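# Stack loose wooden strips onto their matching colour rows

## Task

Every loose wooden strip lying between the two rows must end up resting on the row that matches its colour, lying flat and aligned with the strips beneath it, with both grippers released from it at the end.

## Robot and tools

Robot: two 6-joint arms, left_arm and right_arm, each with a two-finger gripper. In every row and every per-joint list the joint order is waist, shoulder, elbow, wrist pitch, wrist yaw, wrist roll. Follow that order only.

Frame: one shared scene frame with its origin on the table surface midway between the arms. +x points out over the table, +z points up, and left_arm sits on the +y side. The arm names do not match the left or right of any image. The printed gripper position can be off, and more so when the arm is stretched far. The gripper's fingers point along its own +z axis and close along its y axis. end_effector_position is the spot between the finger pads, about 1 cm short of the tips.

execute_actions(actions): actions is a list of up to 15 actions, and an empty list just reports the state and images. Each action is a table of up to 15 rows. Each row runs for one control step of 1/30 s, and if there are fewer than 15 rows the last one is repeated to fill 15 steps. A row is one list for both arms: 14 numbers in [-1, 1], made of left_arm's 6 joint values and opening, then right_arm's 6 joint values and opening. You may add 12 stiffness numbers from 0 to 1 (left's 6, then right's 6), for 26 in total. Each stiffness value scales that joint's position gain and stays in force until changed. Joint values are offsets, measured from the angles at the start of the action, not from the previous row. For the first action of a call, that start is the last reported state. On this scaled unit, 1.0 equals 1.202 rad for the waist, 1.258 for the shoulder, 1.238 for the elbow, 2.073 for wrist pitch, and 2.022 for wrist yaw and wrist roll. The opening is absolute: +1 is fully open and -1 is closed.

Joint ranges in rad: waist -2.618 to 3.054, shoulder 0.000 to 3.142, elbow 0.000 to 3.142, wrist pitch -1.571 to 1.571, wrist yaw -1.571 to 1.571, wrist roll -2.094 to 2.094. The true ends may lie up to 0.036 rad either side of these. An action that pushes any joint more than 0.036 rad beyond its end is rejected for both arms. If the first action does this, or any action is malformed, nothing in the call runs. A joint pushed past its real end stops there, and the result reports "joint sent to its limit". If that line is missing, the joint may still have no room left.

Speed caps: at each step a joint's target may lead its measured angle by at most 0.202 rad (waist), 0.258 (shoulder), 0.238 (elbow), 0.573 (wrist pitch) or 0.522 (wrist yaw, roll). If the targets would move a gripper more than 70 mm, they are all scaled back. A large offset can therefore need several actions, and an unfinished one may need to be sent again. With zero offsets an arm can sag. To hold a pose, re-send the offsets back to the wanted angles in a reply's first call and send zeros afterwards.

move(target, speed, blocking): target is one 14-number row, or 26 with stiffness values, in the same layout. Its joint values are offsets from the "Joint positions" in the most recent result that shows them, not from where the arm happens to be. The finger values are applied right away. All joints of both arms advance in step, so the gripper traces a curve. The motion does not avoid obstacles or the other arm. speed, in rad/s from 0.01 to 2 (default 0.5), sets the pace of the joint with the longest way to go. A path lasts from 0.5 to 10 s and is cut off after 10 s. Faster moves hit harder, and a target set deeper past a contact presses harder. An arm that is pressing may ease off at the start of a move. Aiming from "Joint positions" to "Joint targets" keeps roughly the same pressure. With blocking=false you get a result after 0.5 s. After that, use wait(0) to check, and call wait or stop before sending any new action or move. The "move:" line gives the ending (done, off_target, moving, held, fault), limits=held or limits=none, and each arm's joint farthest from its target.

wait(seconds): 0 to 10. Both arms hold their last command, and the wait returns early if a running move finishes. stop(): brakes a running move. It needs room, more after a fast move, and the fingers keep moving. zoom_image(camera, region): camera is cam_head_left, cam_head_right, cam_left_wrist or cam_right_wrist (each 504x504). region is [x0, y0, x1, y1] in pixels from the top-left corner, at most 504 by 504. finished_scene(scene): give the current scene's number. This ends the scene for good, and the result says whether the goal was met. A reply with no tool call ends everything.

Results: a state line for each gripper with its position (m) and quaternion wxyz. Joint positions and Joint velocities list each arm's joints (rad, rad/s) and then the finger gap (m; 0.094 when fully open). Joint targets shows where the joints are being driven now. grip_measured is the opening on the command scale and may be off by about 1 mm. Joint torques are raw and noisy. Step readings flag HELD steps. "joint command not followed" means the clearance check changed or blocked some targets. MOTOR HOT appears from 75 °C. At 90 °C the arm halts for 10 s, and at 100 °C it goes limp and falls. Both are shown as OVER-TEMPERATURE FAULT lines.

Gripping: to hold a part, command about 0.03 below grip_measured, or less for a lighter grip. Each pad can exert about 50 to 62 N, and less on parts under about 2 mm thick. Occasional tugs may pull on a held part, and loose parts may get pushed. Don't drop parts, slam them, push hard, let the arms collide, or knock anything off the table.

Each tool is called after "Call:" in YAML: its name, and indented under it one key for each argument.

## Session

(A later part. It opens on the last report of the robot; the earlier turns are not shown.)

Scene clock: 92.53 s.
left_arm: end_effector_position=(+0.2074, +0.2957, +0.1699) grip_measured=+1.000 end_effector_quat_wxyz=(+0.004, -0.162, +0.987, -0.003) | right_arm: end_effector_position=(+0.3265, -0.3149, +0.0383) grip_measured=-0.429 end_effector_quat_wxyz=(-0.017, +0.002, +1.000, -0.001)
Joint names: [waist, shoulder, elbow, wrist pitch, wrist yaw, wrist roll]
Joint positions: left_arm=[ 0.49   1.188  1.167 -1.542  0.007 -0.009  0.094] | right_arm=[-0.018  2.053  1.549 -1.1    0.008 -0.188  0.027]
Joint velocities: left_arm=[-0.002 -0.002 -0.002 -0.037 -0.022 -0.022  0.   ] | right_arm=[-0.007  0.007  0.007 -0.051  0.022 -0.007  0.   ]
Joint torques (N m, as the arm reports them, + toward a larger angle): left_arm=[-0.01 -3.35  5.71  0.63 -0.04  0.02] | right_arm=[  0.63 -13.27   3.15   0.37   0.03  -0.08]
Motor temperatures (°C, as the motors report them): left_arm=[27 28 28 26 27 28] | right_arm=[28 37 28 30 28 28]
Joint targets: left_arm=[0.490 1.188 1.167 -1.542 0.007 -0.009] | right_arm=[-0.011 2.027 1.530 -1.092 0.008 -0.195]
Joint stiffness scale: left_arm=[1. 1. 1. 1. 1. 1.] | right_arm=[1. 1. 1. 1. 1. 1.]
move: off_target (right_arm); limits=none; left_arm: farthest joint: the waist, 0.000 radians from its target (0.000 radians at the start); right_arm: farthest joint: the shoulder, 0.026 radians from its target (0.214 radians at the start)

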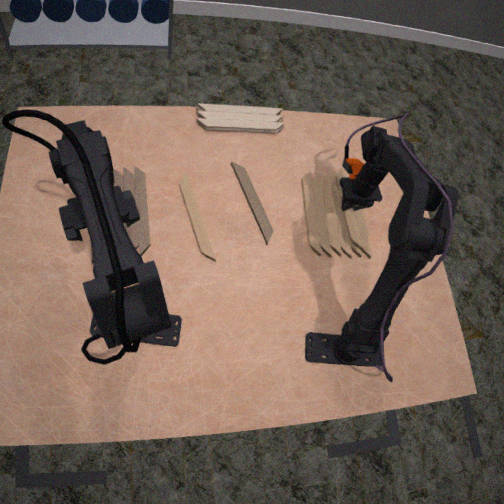

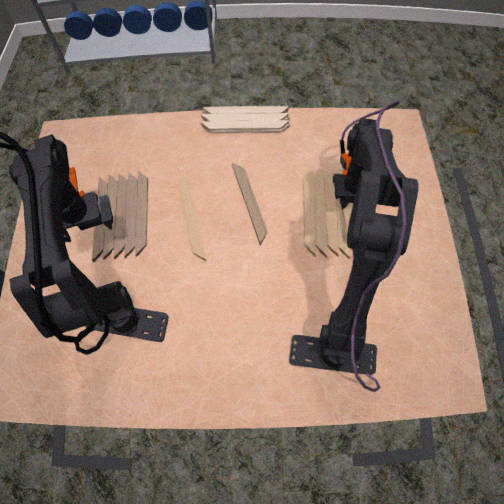

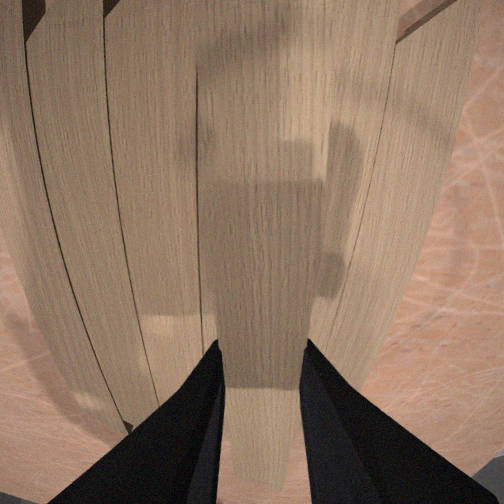

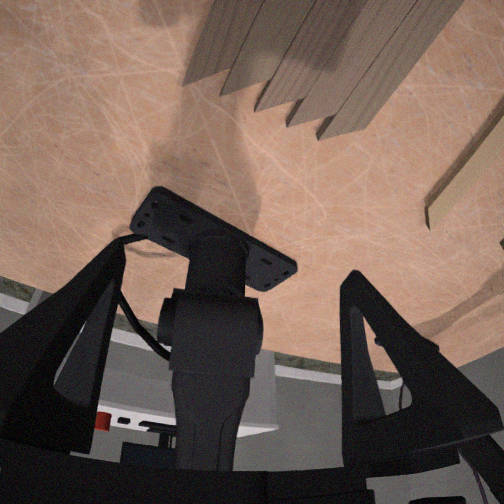

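Call:
move:
  target: [0,0,0,0,0,0,1, -0.04,0.03,0,0.038,0,0.007,-0.46]
  speed: 0.15

Call:
zoom_image:
  camera: "cam_head_left"
  region: [280,140,420,280]

Scene clock: 108.87 s.
left_arm: end_effector_position=(+0.2074, +0.2957, +0.1699) grip_measured=+1.000 end_effector_quat_wxyz=(+0.004, -0.162, +0.987, -0.003) | right_arm: end_effector_position=(+0.3369, -0.3328, +0.0241) grip_measured=-0.429 end_effector_quat_wxyz=(-0.001, +0.028, +1.000, -0.000)
Joint names: [waist, shoulder, elbow, wrist pitch, wrist yaw, wrist roll]
Joint positions: left_arm=[ 0.49   1.188  1.167 -1.542  0.007 -0.009  0.094] | right_arm=[-0.062  2.092  1.549 -1.03   0.001 -0.18   0.027]
Joint velocities: left_arm=[-0.017  0.007 -0.007 -0.022 -0.007 -0.066  0.   ] | right_arm=[-0.007 -0.007  0.007  0.022 -0.081 -0.066  0.   ]
Joint torques (N m, as the arm reports them, + toward a larger angle): left_arm=[-0.07 -3.33  5.66  0.63 -0.03  0.02] | right_arm=[ -0.38 -11.59   4.38   0.36   0.06   0.01]
Motor temperatures (°C, as the motors report them): left_arm=[27 28 28 26 27 28] | right_arm=[28 37 28 30 28 28]
Joint targets: left_arm=[0.490 1.188 1.167 -1.542 0.007 -0.009] | right_arm=[-0.067 2.091 1.549 -1.021 0.008 -0.174]
Joint stiffness scale: left_arm=[1. 1. 1. 1. 1. 1.] | right_arm=[1. 1. 1. 1. 1. 1.]
move: done; limits=none; left_arm: farthest joint: the waist, 0.000 radians from its target (0.000 radians at the start); right_arm: farthest joint: the wrist pitch, 0.009 radians from its target (0.062 radians at the start)

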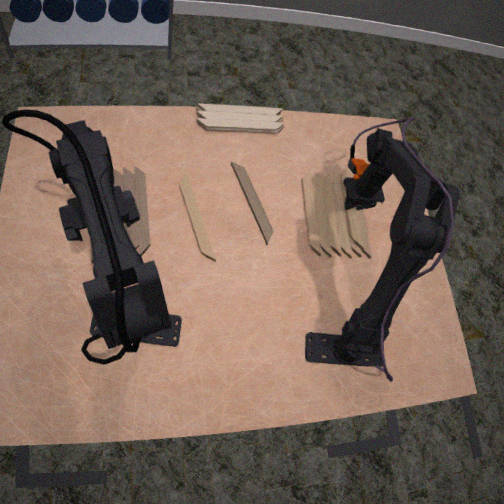

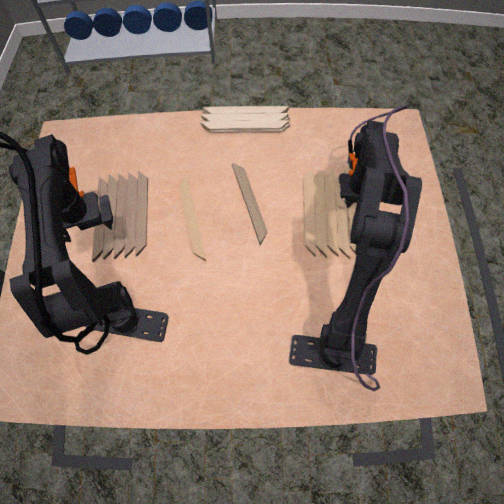

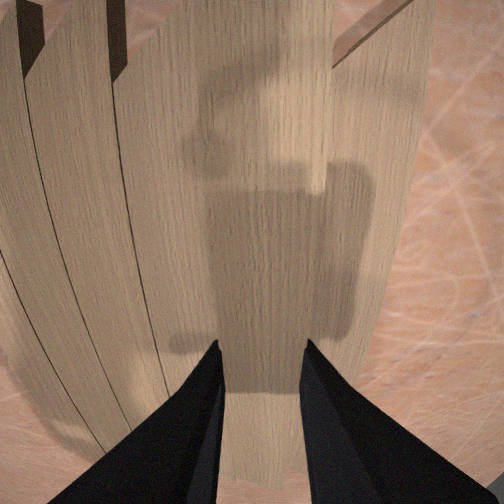

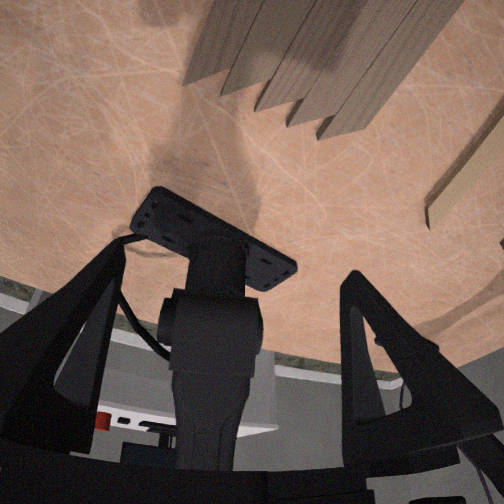

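Region (280, 140, 420, 280) of cam_head_left's 504x504 image, scaled by 3.600, with more detail than that image has.

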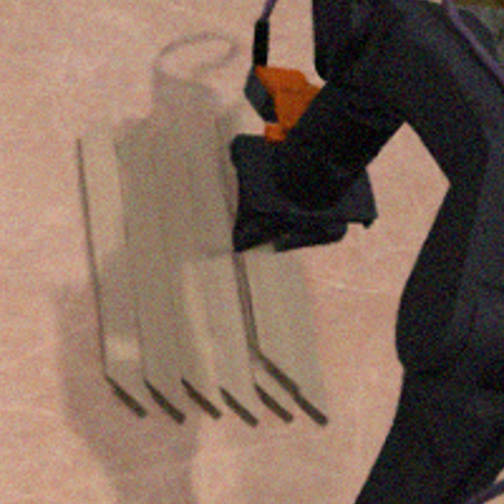

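Call:
move:
  target: [0,0,0,0,0,0,1, -0.008,-0.069,-0.092,0.02,0,0.013,-0.46]
  speed: 0.15

Call:
zoom_image:
  camera: "cam_head_left"
  region: [280,140,420,280]

Scene clock: 117.73 s.
left_arm: end_effector_position=(+0.2074, +0.2957, +0.1699) grip_measured=+1.000 end_effector_quat_wxyz=(+0.004, -0.162, +0.987, -0.003) | right_arm: end_effector_position=(+0.3204, -0.3288, +0.0239) grip_measured=-0.429 end_effector_quat_wxyz=(-0.001, +0.038, +0.999, -0.000)
Joint names: [waist, shoulder, elbow, wrist pitch, wrist yaw, wrist roll]
Joint positions: left_arm=[ 0.49   1.188  1.167 -1.542  0.007 -0.009  0.094] | right_arm=[-0.062  2.03   1.455 -0.997  0.001 -0.16   0.027]
Joint velocities: left_arm=[ 0.002 -0.017 -0.002  0.037 -0.066 -0.007  0.   ] | right_arm=[ 0.027  0.002 -0.017  0.022 -0.051  0.066 -0.001]
Joint torques (N m, as the arm reports them, + toward a larger angle): left_arm=[-0.03 -3.35  5.72  0.63 -0.03  0.03] | right_arm=[ -0.98 -12.86   3.14   0.46  -0.01   0.06]
Motor temperatures (°C, as the motors report them): left_arm=[27 28 29 26 27 28] | right_arm=[28 36 28 30 28 28]
Joint targets: left_arm=[0.490 1.188 1.167 -1.542 0.007 -0.009] | right_arm=[-0.071 2.005 1.435 -0.989 0.001 -0.154]
Joint stiffness scale: left_arm=[1. 1. 1. 1. 1. 1.] | right_arm=[1. 1. 1. 1. 1. 1.]
move: off_target (right_arm); limits=none; left_arm: farthest joint: the waist, 0.000 radians from its target (0.000 radians at the start); right_arm: farthest joint: the shoulder, 0.025 radians from its target (0.086 radians at the start)

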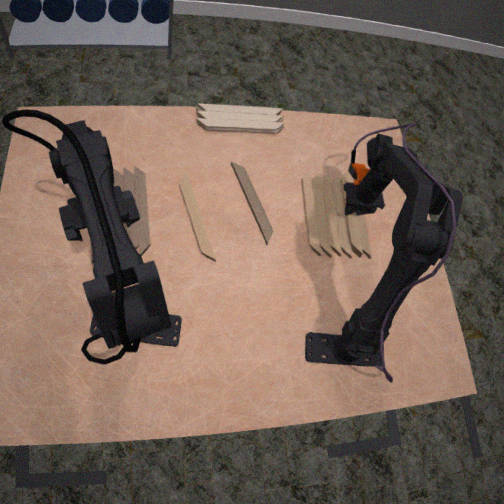

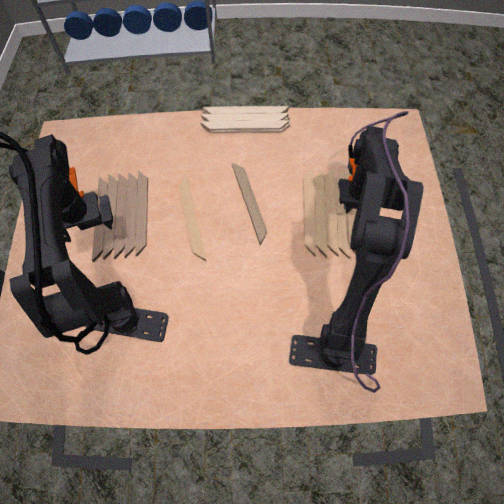

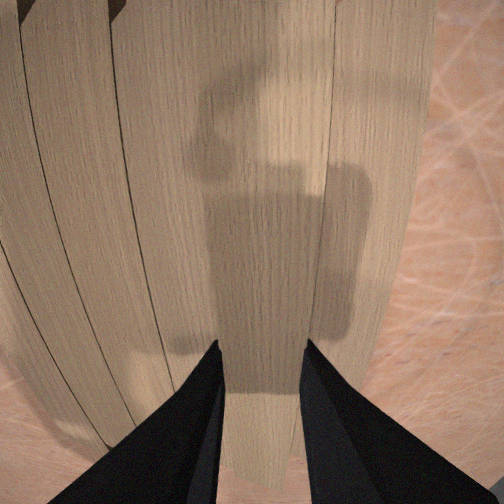

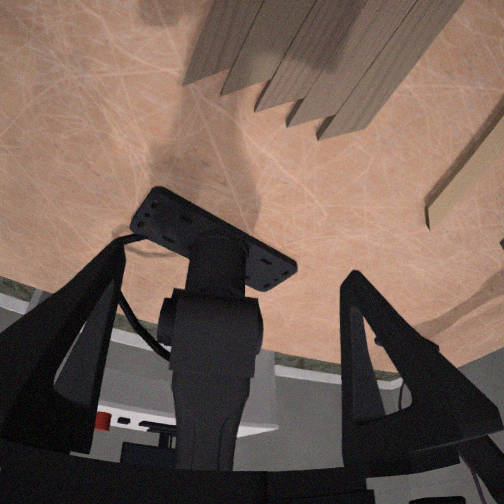

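Region (280, 140, 420, 280) of cam_head_left's 504x504 image, scaled by 3.600, with more detail than that image has.

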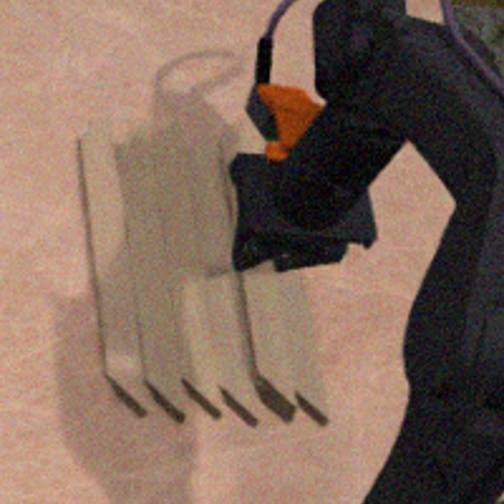

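Call:
move:
  target: [0,0,0,0,0,0,1, -0.012,0.016,0,0.008,0,0,-0.46]
  speed: 0.05

Call:
zoom_image:
  camera: "cam_head_left"
  region: [280,140,420,280]

Scene clock: 121.83 s.
left_arm: end_effector_position=(+0.2074, +0.2957, +0.1699) grip_measured=+1.000 end_effector_quat_wxyz=(+0.004, -0.162, +0.987, -0.003) | right_arm: end_effector_position=(+0.3203, -0.3289, +0.0213) grip_measured=-0.429 end_effector_quat_wxyz=(-0.003, +0.038, +0.999, +0.000)
Joint names: [waist, shoulder, elbow, wrist pitch, wrist yaw, wrist roll]
Joint positions: left_arm=[ 0.49   1.188  1.167 -1.542  0.007 -0.009  0.094] | right_arm=[-0.062  2.037  1.455 -0.995  0.001 -0.16   0.027]
Joint velocities: left_arm=[-0.002 -0.007  0.012 -0.051  0.022  0.037  0.   ] | right_arm=[-0.007  0.002  0.007  0.022 -0.051 -0.051 -0.001]
Joint torques (N m, as the arm reports them, + toward a larger angle): left_arm=[ 0.   -3.36  5.7   0.65 -0.04  0.02] | right_arm=[-1.16 -9.88  4.33  0.47  0.05 -0.01]
Motor temperatures (°C, as the motors report them): left_arm=[27 28 29 26 27 28] | right_arm=[28 36 28 30 28 28]
Joint targets: left_arm=[0.490 1.188 1.167 -1.542 0.007 -0.009] | right_arm=[-0.076 2.050 1.455 -0.981 0.001 -0.160]
Joint stiffness scale: left_arm=[1. 1. 1. 1. 1. 1.] | right_arm=[1. 1. 1. 1. 1. 1.]
move: done; limits=none; left_arm: farthest joint: the waist, 0.000 radians from its target (0.000 radians at the start); right_arm: farthest joint: the waist, 0.015 radians from its target (0.015 radians at the start)

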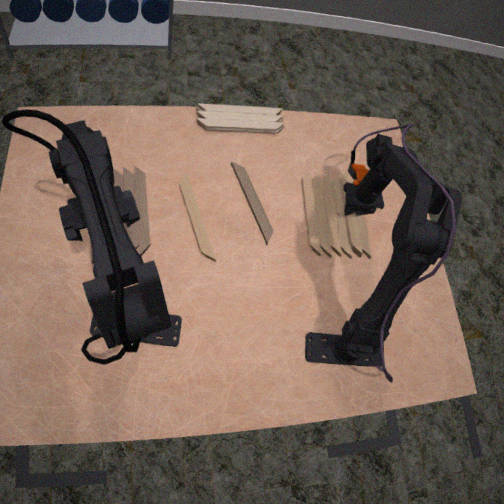

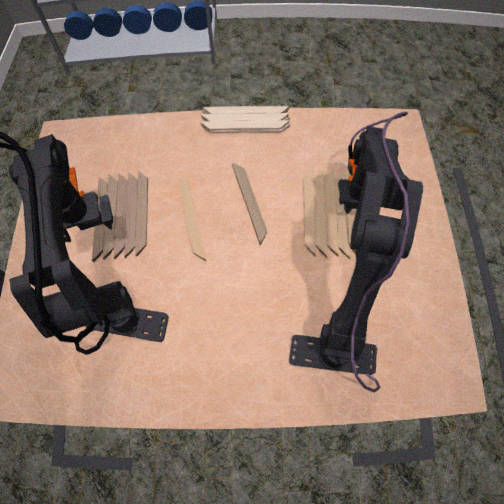

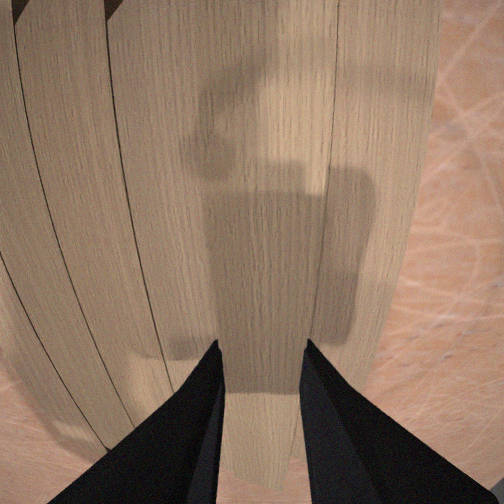

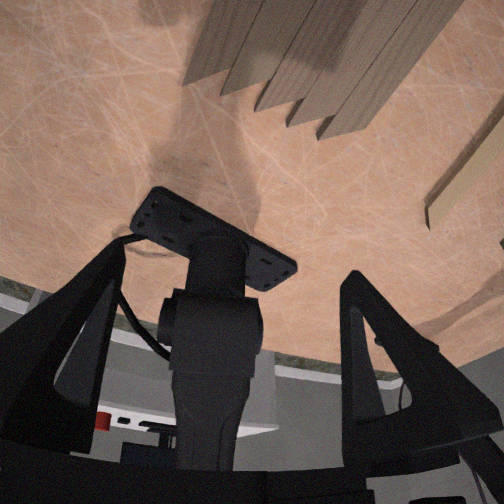

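Region (280, 140, 420, 280) of cam_head_left's 504x504 image, scaled by 3.600, with more detail than that image has.

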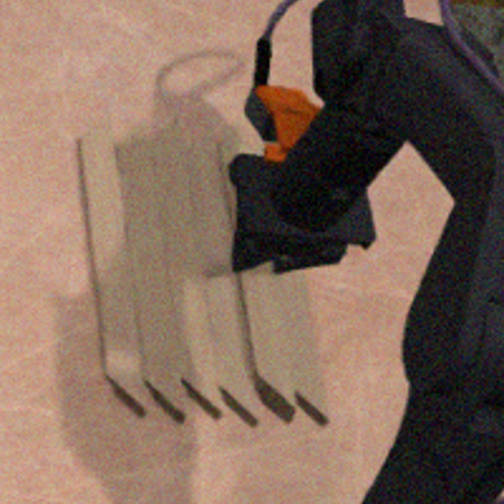

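Call:
move:
  target: [0,0,0,0,0,0,1, 0,0,0,0,0,0,0.0]

Call:
move:
  target: [-0.903,0.8,0.54,0.172,0,-0.52,0.3, 0,-0.15,0,-0.08,0,0,0.0]
  speed: 0.8

Scene clock: 131.10 s.
left_arm: end_effector_position=(+0.2074, +0.2957, +0.1699) grip_measured=+1.000 end_effector_quat_wxyz=(+0.004, -0.162, +0.987, -0.003) | right_arm: end_effector_position=(+0.3202, -0.3289, +0.0213) grip_measured=-0.003 end_effector_quat_wxyz=(-0.004, +0.038, +0.999, +0.001)
Joint names: [waist, shoulder, elbow, wrist pitch, wrist yaw, wrist roll]
Joint positions: left_arm=[ 0.49   1.188  1.167 -1.542  0.007 -0.009  0.094] | right_arm=[-0.062  2.037  1.455 -0.996  0.    -0.16   0.047]
Joint velocities: left_arm=[ 0.007 -0.007 -0.012  0.007  0.007  0.095  0.   ] | right_arm=[ 0.002 -0.002 -0.002 -0.022  0.037  0.007  0.   ]
Joint torques (N m, as the arm reports them, + toward a larger angle): left_arm=[-0.05 -3.36  5.68  0.64 -0.04  0.03] | right_arm=[ -0.05 -11.14   4.36   0.35   0.08  -0.06]
Motor temperatures (°C, as the motors report them): left_arm=[27 28 29 26 27 28] | right_arm=[28 35 28 30 28 28]
Joint targets: left_arm=[0.490 1.188 1.167 -1.542 0.007 -0.009] | right_arm=[-0.062 2.037 1.455 -0.995 0.001 -0.160]
Joint stiffness scale: left_arm=[1. 1. 1. 1. 1. 1.] | right_arm=[1. 1. 1. 1. 1. 1.]
move: done; limits=none; left_arm: farthest joint: the waist, 0.000 radians from its target (0.000 radians at the start); right_arm: farthest joint: the wrist pitch, 0.001 radians from its target (0.000 radians at the start)

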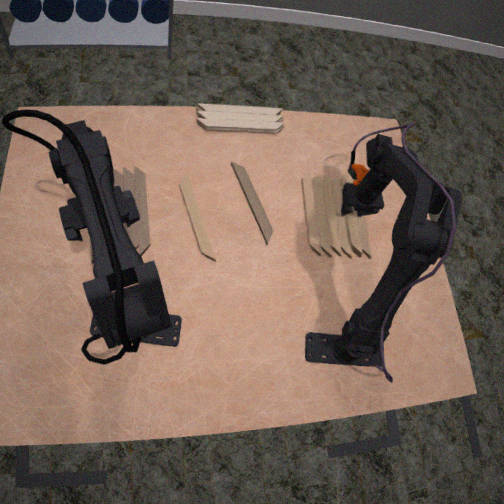

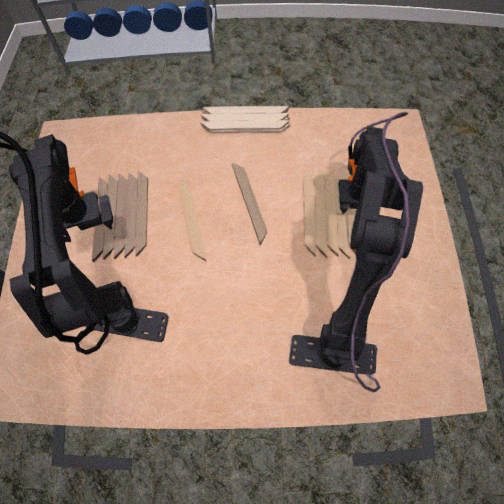

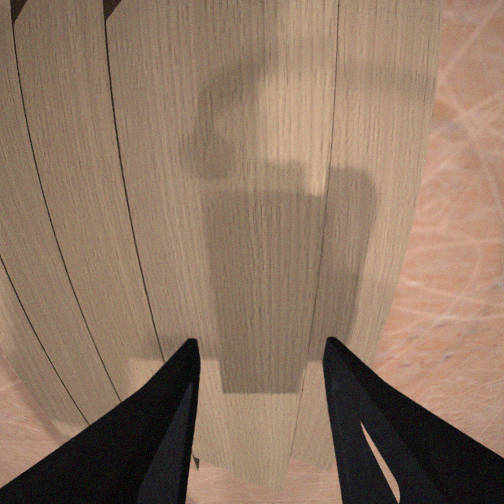

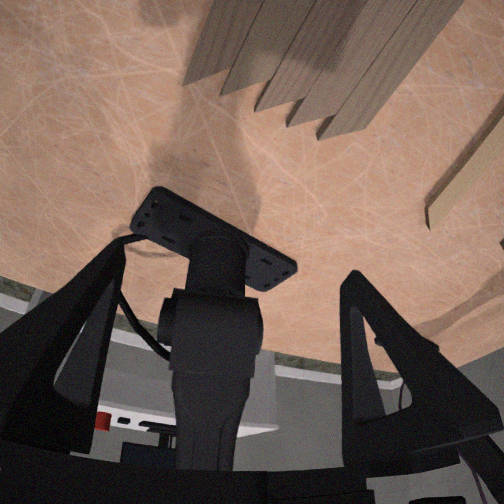

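Scene clock: 133.33 s.
left_arm: end_effector_position=(+0.3425, -0.0522, +0.0398) grip_measured=+0.302 end_effector_quat_wxyz=(-0.017, -0.135, +0.991, +0.007) | right_arm: end_effector_position=(+0.2935, -0.3224, +0.0791) grip_measured=-0.003 end_effector_quat_wxyz=(+0.002, +0.038, +0.999, -0.001)
Joint names: [waist, shoulder, elbow, wrist pitch, wrist yaw, wrist roll]
Joint positions: left_arm=[-0.606  2.211  1.802 -1.194  0.018 -1.051  0.061] | right_arm=[-0.062  1.868  1.455 -1.152  0.    -0.16   0.047]
Joint velocities: left_arm=[-0.012 -0.002  0.002 -0.037  0.022 -0.066 -0.001] | right_arm=[-0.017 -0.002 -0.007  0.007  0.066 -0.007  0.   ]
Joint torques (N m, as the arm reports them, + toward a larger angle): left_arm=[  0.79 -14.54   8.9    0.64  -0.13  -0.04] | right_arm=[ -0.12 -11.22   4.68   0.18   0.02   0.01]
Motor temperatures (°C, as the motors report them): left_arm=[27 29 29 26 27 28] | right_arm=[28 35 28 30 28 28]
Joint targets: left_arm=[-0.596 2.195 1.836 -1.186 0.007 -1.060] | right_arm=[-0.062 1.848 1.455 -1.161 0.000 -0.160]
Joint stiffness scale: left_arm=[1. 1. 1. 1. 1. 1.] | right_arm=[1. 1. 1. 1. 1. 1.]
move: off_target (left_arm); limits=none; left_arm: farthest joint: the elbow, 0.034 radians from its target (0.669 radians at the start); right_arm: farthest joint: the shoulder, 0.020 radians from its target (0.189 radians at the start)

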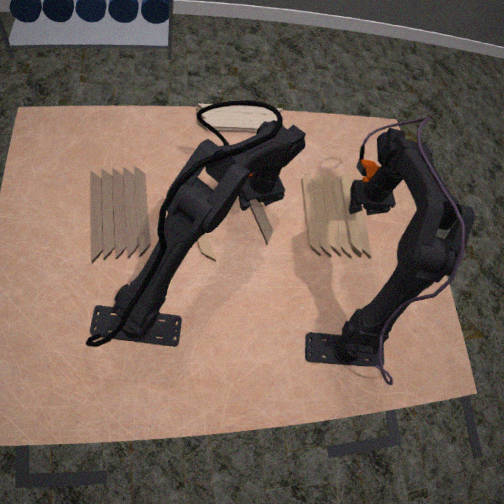

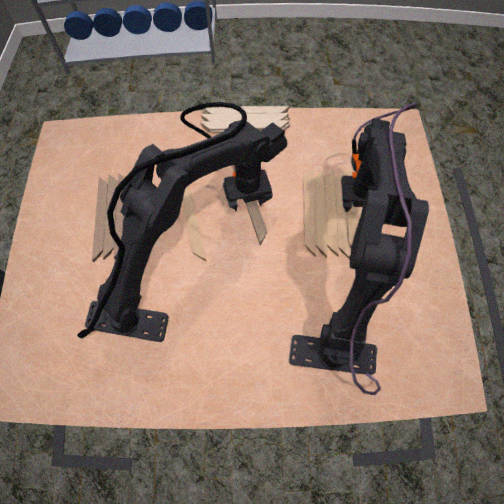

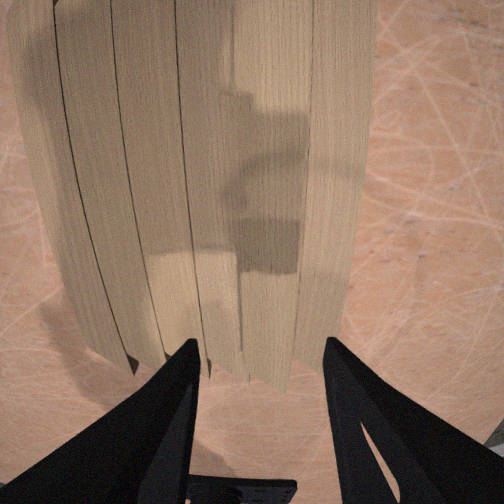

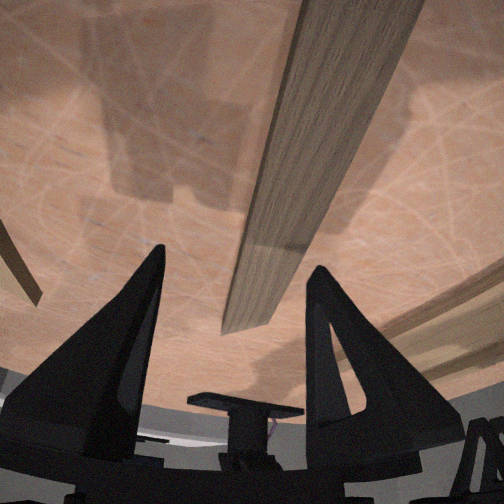

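Call:
move:
  target: [0,0.028,0,0.042,-0.012,0.022,0.3, 0,0,0,0,0,0,0.0]
  speed: 0.2

Scene clock: 143.13 s.
left_arm: end_effector_position=(+0.3551, -0.0618, +0.0238) grip_measured=+0.302 end_effector_quat_wxyz=(-0.001, -0.118, +0.993, -0.005) | right_arm: end_effector_position=(+0.2935, -0.3224, +0.0791) grip_measured=-0.003 end_effector_quat_wxyz=(+0.002, +0.038, +0.999, -0.001)
Joint names: [waist, shoulder, elbow, wrist pitch, wrist yaw, wrist roll]
Joint positions: left_arm=[-0.606  2.249  1.802 -1.117  0.007 -1.015  0.061] | right_arm=[-0.062  1.868  1.455 -1.152  0.    -0.16   0.047]
Joint velocities: left_arm=[-0.017 -0.002 -0.012 -0.022 -0.066 -0.051  0.   ] | right_arm=[ 0.002  0.007 -0.012 -0.022 -0.081  0.022  0.   ]
Joint torques (N m, as the arm reports them, + toward a larger angle): left_arm=[ -0.02 -13.77   5.76   0.72  -0.15   0.09] | right_arm=[-0.08 -9.56  4.49  0.37  0.04  0.  ]
Motor temperatures (°C, as the motors report them): left_arm=[27 33 30 26 27 28] | right_arm=[28 35 28 30 28 28]
Joint targets: left_arm=[-0.606 2.246 1.802 -1.107 -0.007 -1.007] | right_arm=[-0.062 1.868 1.455 -1.152 0.000 -0.160]
Joint stiffness scale: left_arm=[1. 1. 1. 1. 1. 1.] | right_arm=[1. 1. 1. 1. 1. 1.]
move: done; limits=none; left_arm: farthest joint: the wrist yaw, 0.013 radians from its target (0.024 radians at the start); right_arm: farthest joint: the waist, 0.000 radians from its target (0.000 radians at the start)

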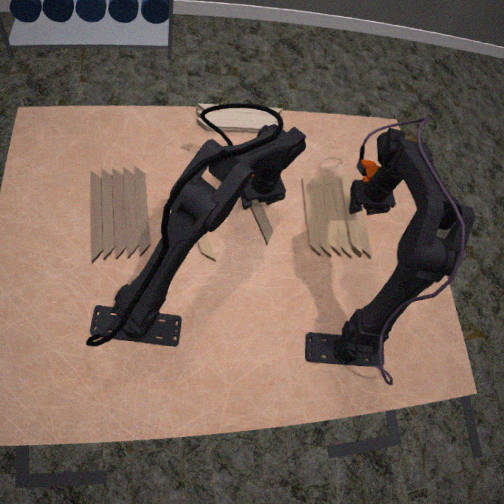

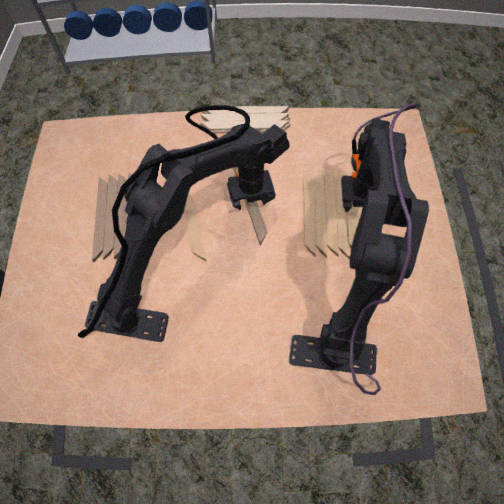

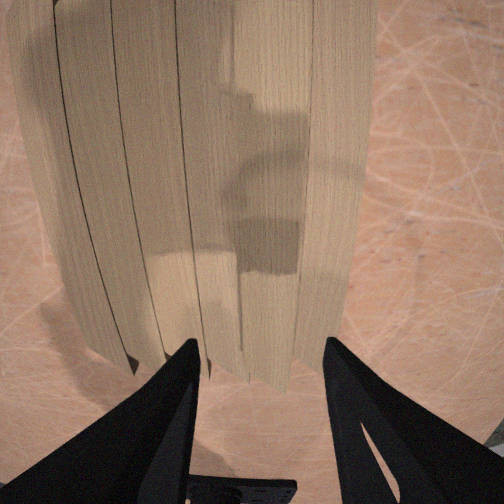

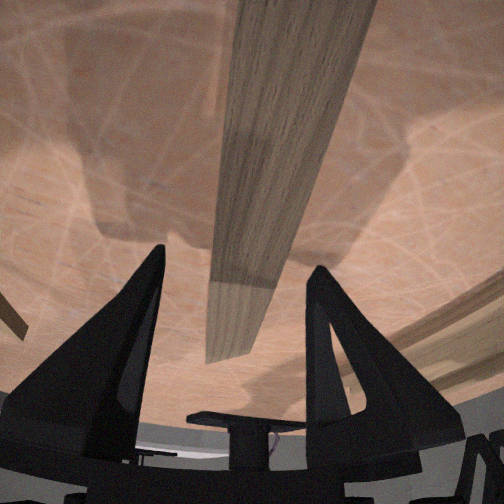

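Call:
move:
  target: [0,0.023,0,0.017,0,0,0.3, 0,0,0,0,0,0,0.0]
  speed: 0.1

Call:
move:
  target: [0,0,0,0,0,0,-0.46, 0,0,0,0,0,0,0.0]

Scene clock: 149.47 s.
left_arm: end_effector_position=(+0.3572, -0.0643, +0.0148) grip_measured=+0.301 end_effector_quat_wxyz=(-0.001, -0.118, +0.993, -0.005) | right_arm: end_effector_position=(+0.2935, -0.3224, +0.0791) grip_measured=-0.003 end_effector_quat_wxyz=(+0.002, +0.038, +0.999, -0.001)
Joint names: [waist, shoulder, elbow, wrist pitch, wrist yaw, wrist roll]
Joint positions: left_arm=[-0.606  2.271  1.802 -1.095  0.008 -1.015  0.061] | right_arm=[-0.062  1.868  1.455 -1.152  0.    -0.16   0.047]
Joint velocities: left_arm=[-0.007  0.002 -0.002 -0.037  0.007  0.066  0.   ] | right_arm=[ 0.007 -0.007  0.012 -0.007 -0.007  0.007 -0.001]
Joint torques (N m, as the arm reports them, + toward a larger angle): left_arm=[ -0.04 -13.07   5.76   0.75  -0.05   0.01] | right_arm=[ 0.   -9.63  4.54  0.33 -0.01 -0.02]
Motor temperatures (°C, as the motors report them): left_arm=[27 34 29 26 27 28] | right_arm=[28 35 28 30 28 28]
Joint targets: left_arm=[-0.606 2.278 1.802 -1.081 0.007 -1.015] | right_arm=[-0.062 1.868 1.455 -1.152 0.000 -0.160]
Joint stiffness scale: left_arm=[1. 1. 1. 1. 1. 1.] | right_arm=[1. 1. 1. 1. 1. 1.]
move: done; limits=none; left_arm: farthest joint: the wrist pitch, 0.013 radians from its target (0.035 radians at the start); right_arm: farthest joint: the waist, 0.000 radians from its target (0.000 radians at the start)

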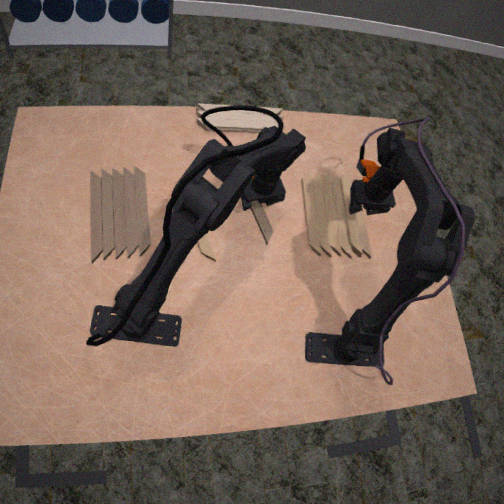

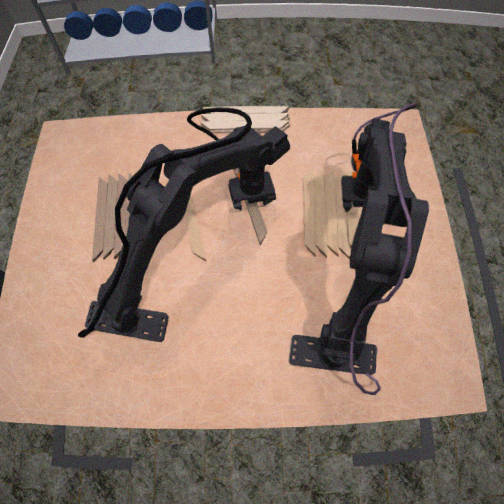

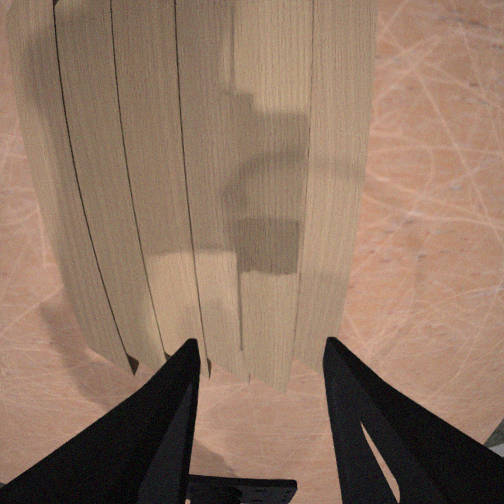

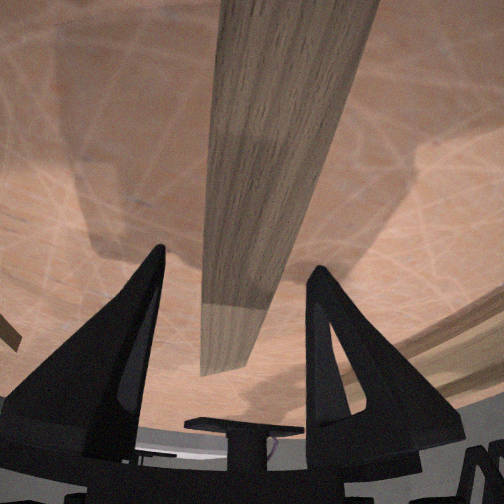

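Scene clock: 149.97 s.
left_arm: end_effector_position=(+0.3570, -0.0645, +0.0148) grip_measured=-0.441 end_effector_quat_wxyz=(-0.002, -0.118, +0.993, -0.005) | right_arm: end_effector_position=(+0.2935, -0.3224, +0.0791) grip_measured=-0.003 end_effector_quat_wxyz=(+0.002, +0.038, +0.999, -0.001)
Joint names: [waist, shoulder, elbow, wrist pitch, wrist yaw, wrist roll]
Joint positions: left_arm=[-0.606  2.271  1.802 -1.095  0.009 -1.015  0.026] | right_arm=[-0.062  1.868  1.455 -1.152  0.    -0.16   0.047]
Joint velocities: left_arm=[-0.002  0.007  0.002 -0.095  0.022  0.022 -0.   ] | right_arm=[ 0.002 -0.002  0.002  0.022  0.037 -0.022  0.   ]
Joint torques (N m, as the arm reports them, + toward a larger angle): left_arm=[ -0.04 -13.67   5.72   0.62  -0.05   0.03] | right_arm=[ 0.08 -9.55  4.49  0.35  0.04 -0.01]
Motor temperatures (°C, as the motors report them): left_arm=[27 34 29 26 27 28] | right_arm=[28 35 28 30 28 28]
Joint targets: left_arm=[-0.606 2.271 1.802 -1.095 0.008 -1.015] | right_arm=[-0.062 1.868 1.455 -1.152 0.000 -0.160]
Joint stiffness scale: left_arm=[1. 1. 1. 1. 1. 1.] | right_arm=[1. 1. 1. 1. 1. 1.]
move: done; limits=none; left_arm: farthest joint: the wrist yaw, 0.001 radians from its target (0.000 radians at the start); right_arm: farthest joint: the waist, 0.000 radians from its target (0.000 radians at the start)

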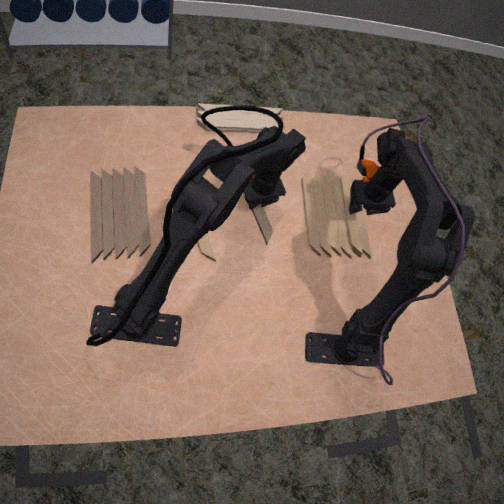

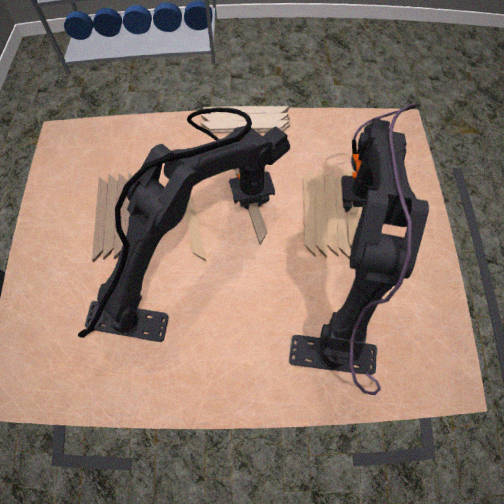

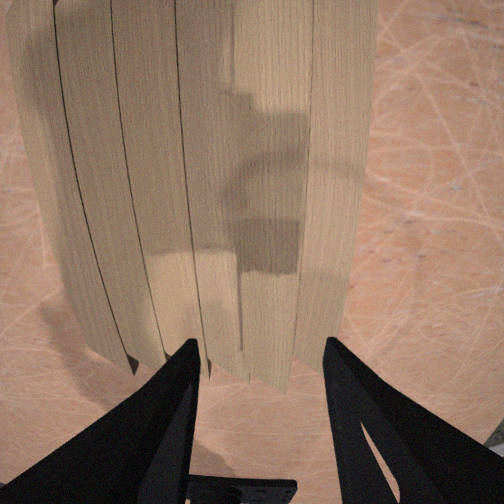

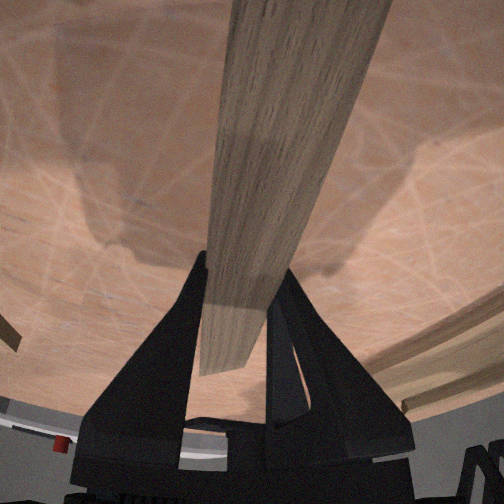

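Call:
move:
  target: [0,-0.1,0,-0.06,0,0,-0.47, 0,0,0,0,0,0,0.0]
  speed: 0.3

Call:
move:
  target: [0.812,-0.36,-0.539,0.103,0,0.6,-0.47, 0.3,0,0,0,0,0,0.3]
  speed: 0.7

Scene clock: 159.30 s.
left_arm: end_effector_position=(+0.3429, -0.0509, +0.0559) grip_measured=-0.442 end_effector_quat_wxyz=(-0.006, -0.118, +0.993, -0.001) | right_arm: end_effector_position=(+0.2935, -0.3224, +0.0791) grip_measured=-0.003 end_effector_quat_wxyz=(+0.002, +0.038, +0.999, -0.001)
Joint names: [waist, shoulder, elbow, wrist pitch, wrist yaw, wrist roll]
Joint positions: left_arm=[-0.606  2.17   1.802 -1.208  0.011 -1.015  0.026] | right_arm=[-0.062  1.868  1.455 -1.152  0.    -0.16   0.047]
Joint velocities: left_arm=[ 0.002 -0.022  0.007  0.037 -0.007 -0.037 -0.   ] | right_arm=[ 0.022  0.002 -0.002 -0.051 -0.066 -0.022  0.   ]
Joint torques (N m, as the arm reports them, + toward a larger angle): left_arm=[ -0.04 -15.05   5.85   0.49  -0.04   0.02] | right_arm=[ 0.18 -9.41  4.51  0.36  0.03  0.01]
Motor temperatures (°C, as the motors report them): left_arm=[27 36 29 26 27 28] | right_arm=[28 35 28 30 28 28]
Joint targets: left_arm=[-0.606 2.145 1.802 -1.220 0.009 -1.015] | right_arm=[-0.062 1.868 1.455 -1.152 0.000 -0.160]
Joint stiffness scale: left_arm=[1. 1. 1. 1. 1. 1.] | right_arm=[1. 1. 1. 1. 1. 1.]
move: off_target (left_arm); limits=none; left_arm: farthest joint: the shoulder, 0.025 radians from its target (0.126 radians at the start); right_arm: farthest joint: the waist, 0.000 radians from its target (0.000 radians at the start)

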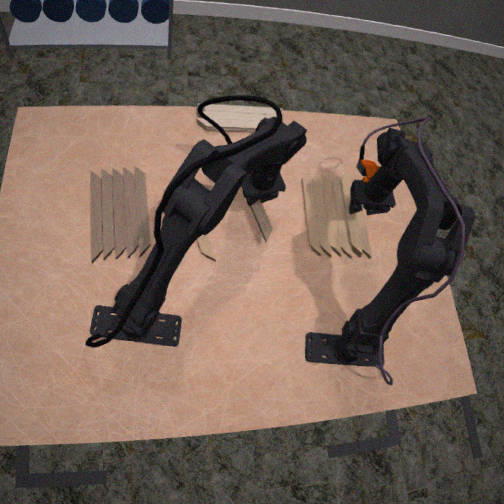

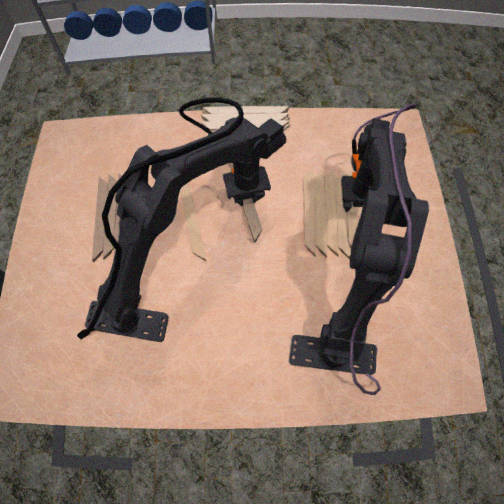

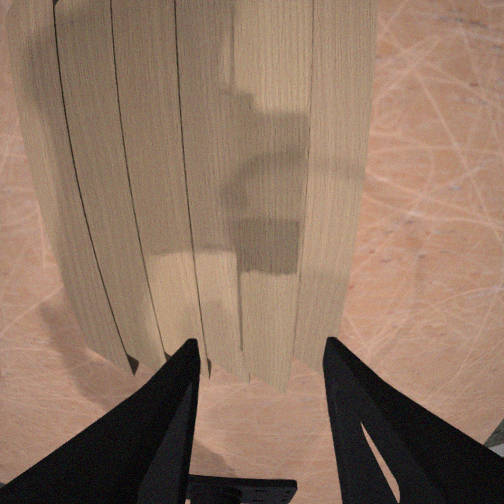

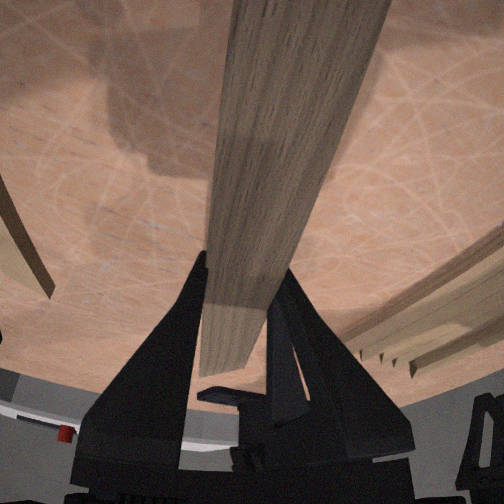

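Scene clock: 161.90 s.
left_arm: end_effector_position=(+0.3327, +0.2982, +0.0392) grip_measured=-0.442 end_effector_quat_wxyz=(-0.022, -0.002, +1.000, -0.009) | right_arm: end_effector_position=(+0.3003, -0.1998, +0.0791) grip_measured=+0.298 end_effector_quat_wxyz=(+0.003, -0.139, +0.990, -0.000)
Joint names: [waist, shoulder, elbow, wrist pitch, wrist yaw, wrist roll]
Joint positions: left_arm=[ 0.366  1.753  1.144 -1.008  0.01   0.19   0.026] | right_arm=[ 0.294  1.868  1.455 -1.152  0.    -0.16   0.061]
Joint velocities: left_arm=[ 0.002 -0.012 -0.007  0.007  0.081 -0.051 -0.001] | right_arm=[ 0.007  0.007 -0.007 -0.007 -0.022 -0.051  0.   ]
Joint torques (N m, as the arm reports them, + toward a larger angle): left_arm=[  0.3  -11.7    4.5    0.67  -0.04   0.09] | right_arm=[ 0.33 -9.52  4.5   0.37  0.    0.  ]
Motor temperatures (°C, as the motors report them): left_arm=[27 36 29 26 27 28] | right_arm=[28 35 29 30 28 28]
Joint targets: left_arm=[0.370 1.717 1.134 -0.994 0.011 0.198] | right_arm=[0.299 1.868 1.455 -1.152 0.000 -0.160]
Joint stiffness scale: left_arm=[1. 1. 1. 1. 1. 1.] | right_arm=[1. 1. 1. 1. 1. 1.]
move: off_target (left_arm); limits=none; left_arm: farthest joint: the shoulder, 0.036 radians from its target (0.453 radians at the start); right_arm: farthest joint: the waist, 0.005 radians from its target (0.361 radians at the start)

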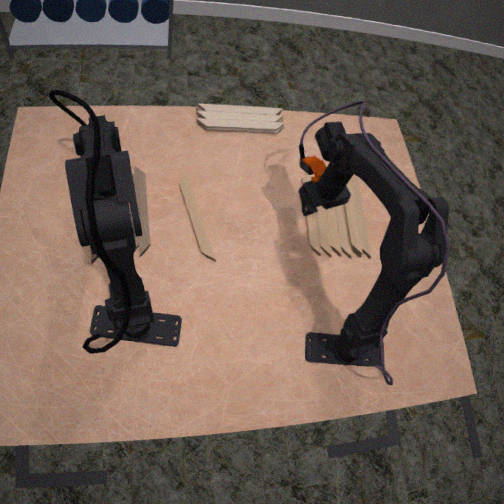

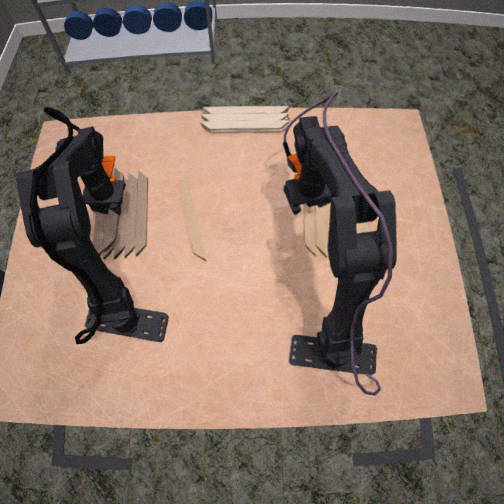

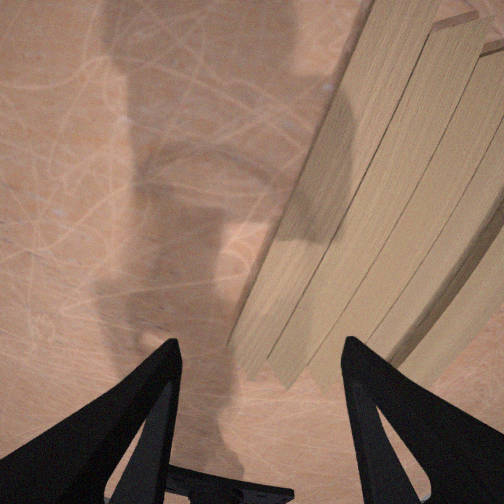

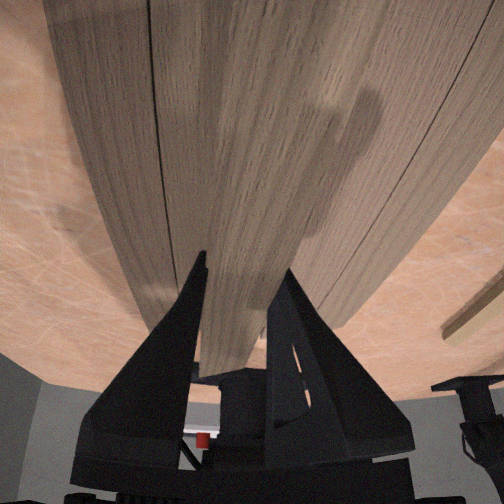

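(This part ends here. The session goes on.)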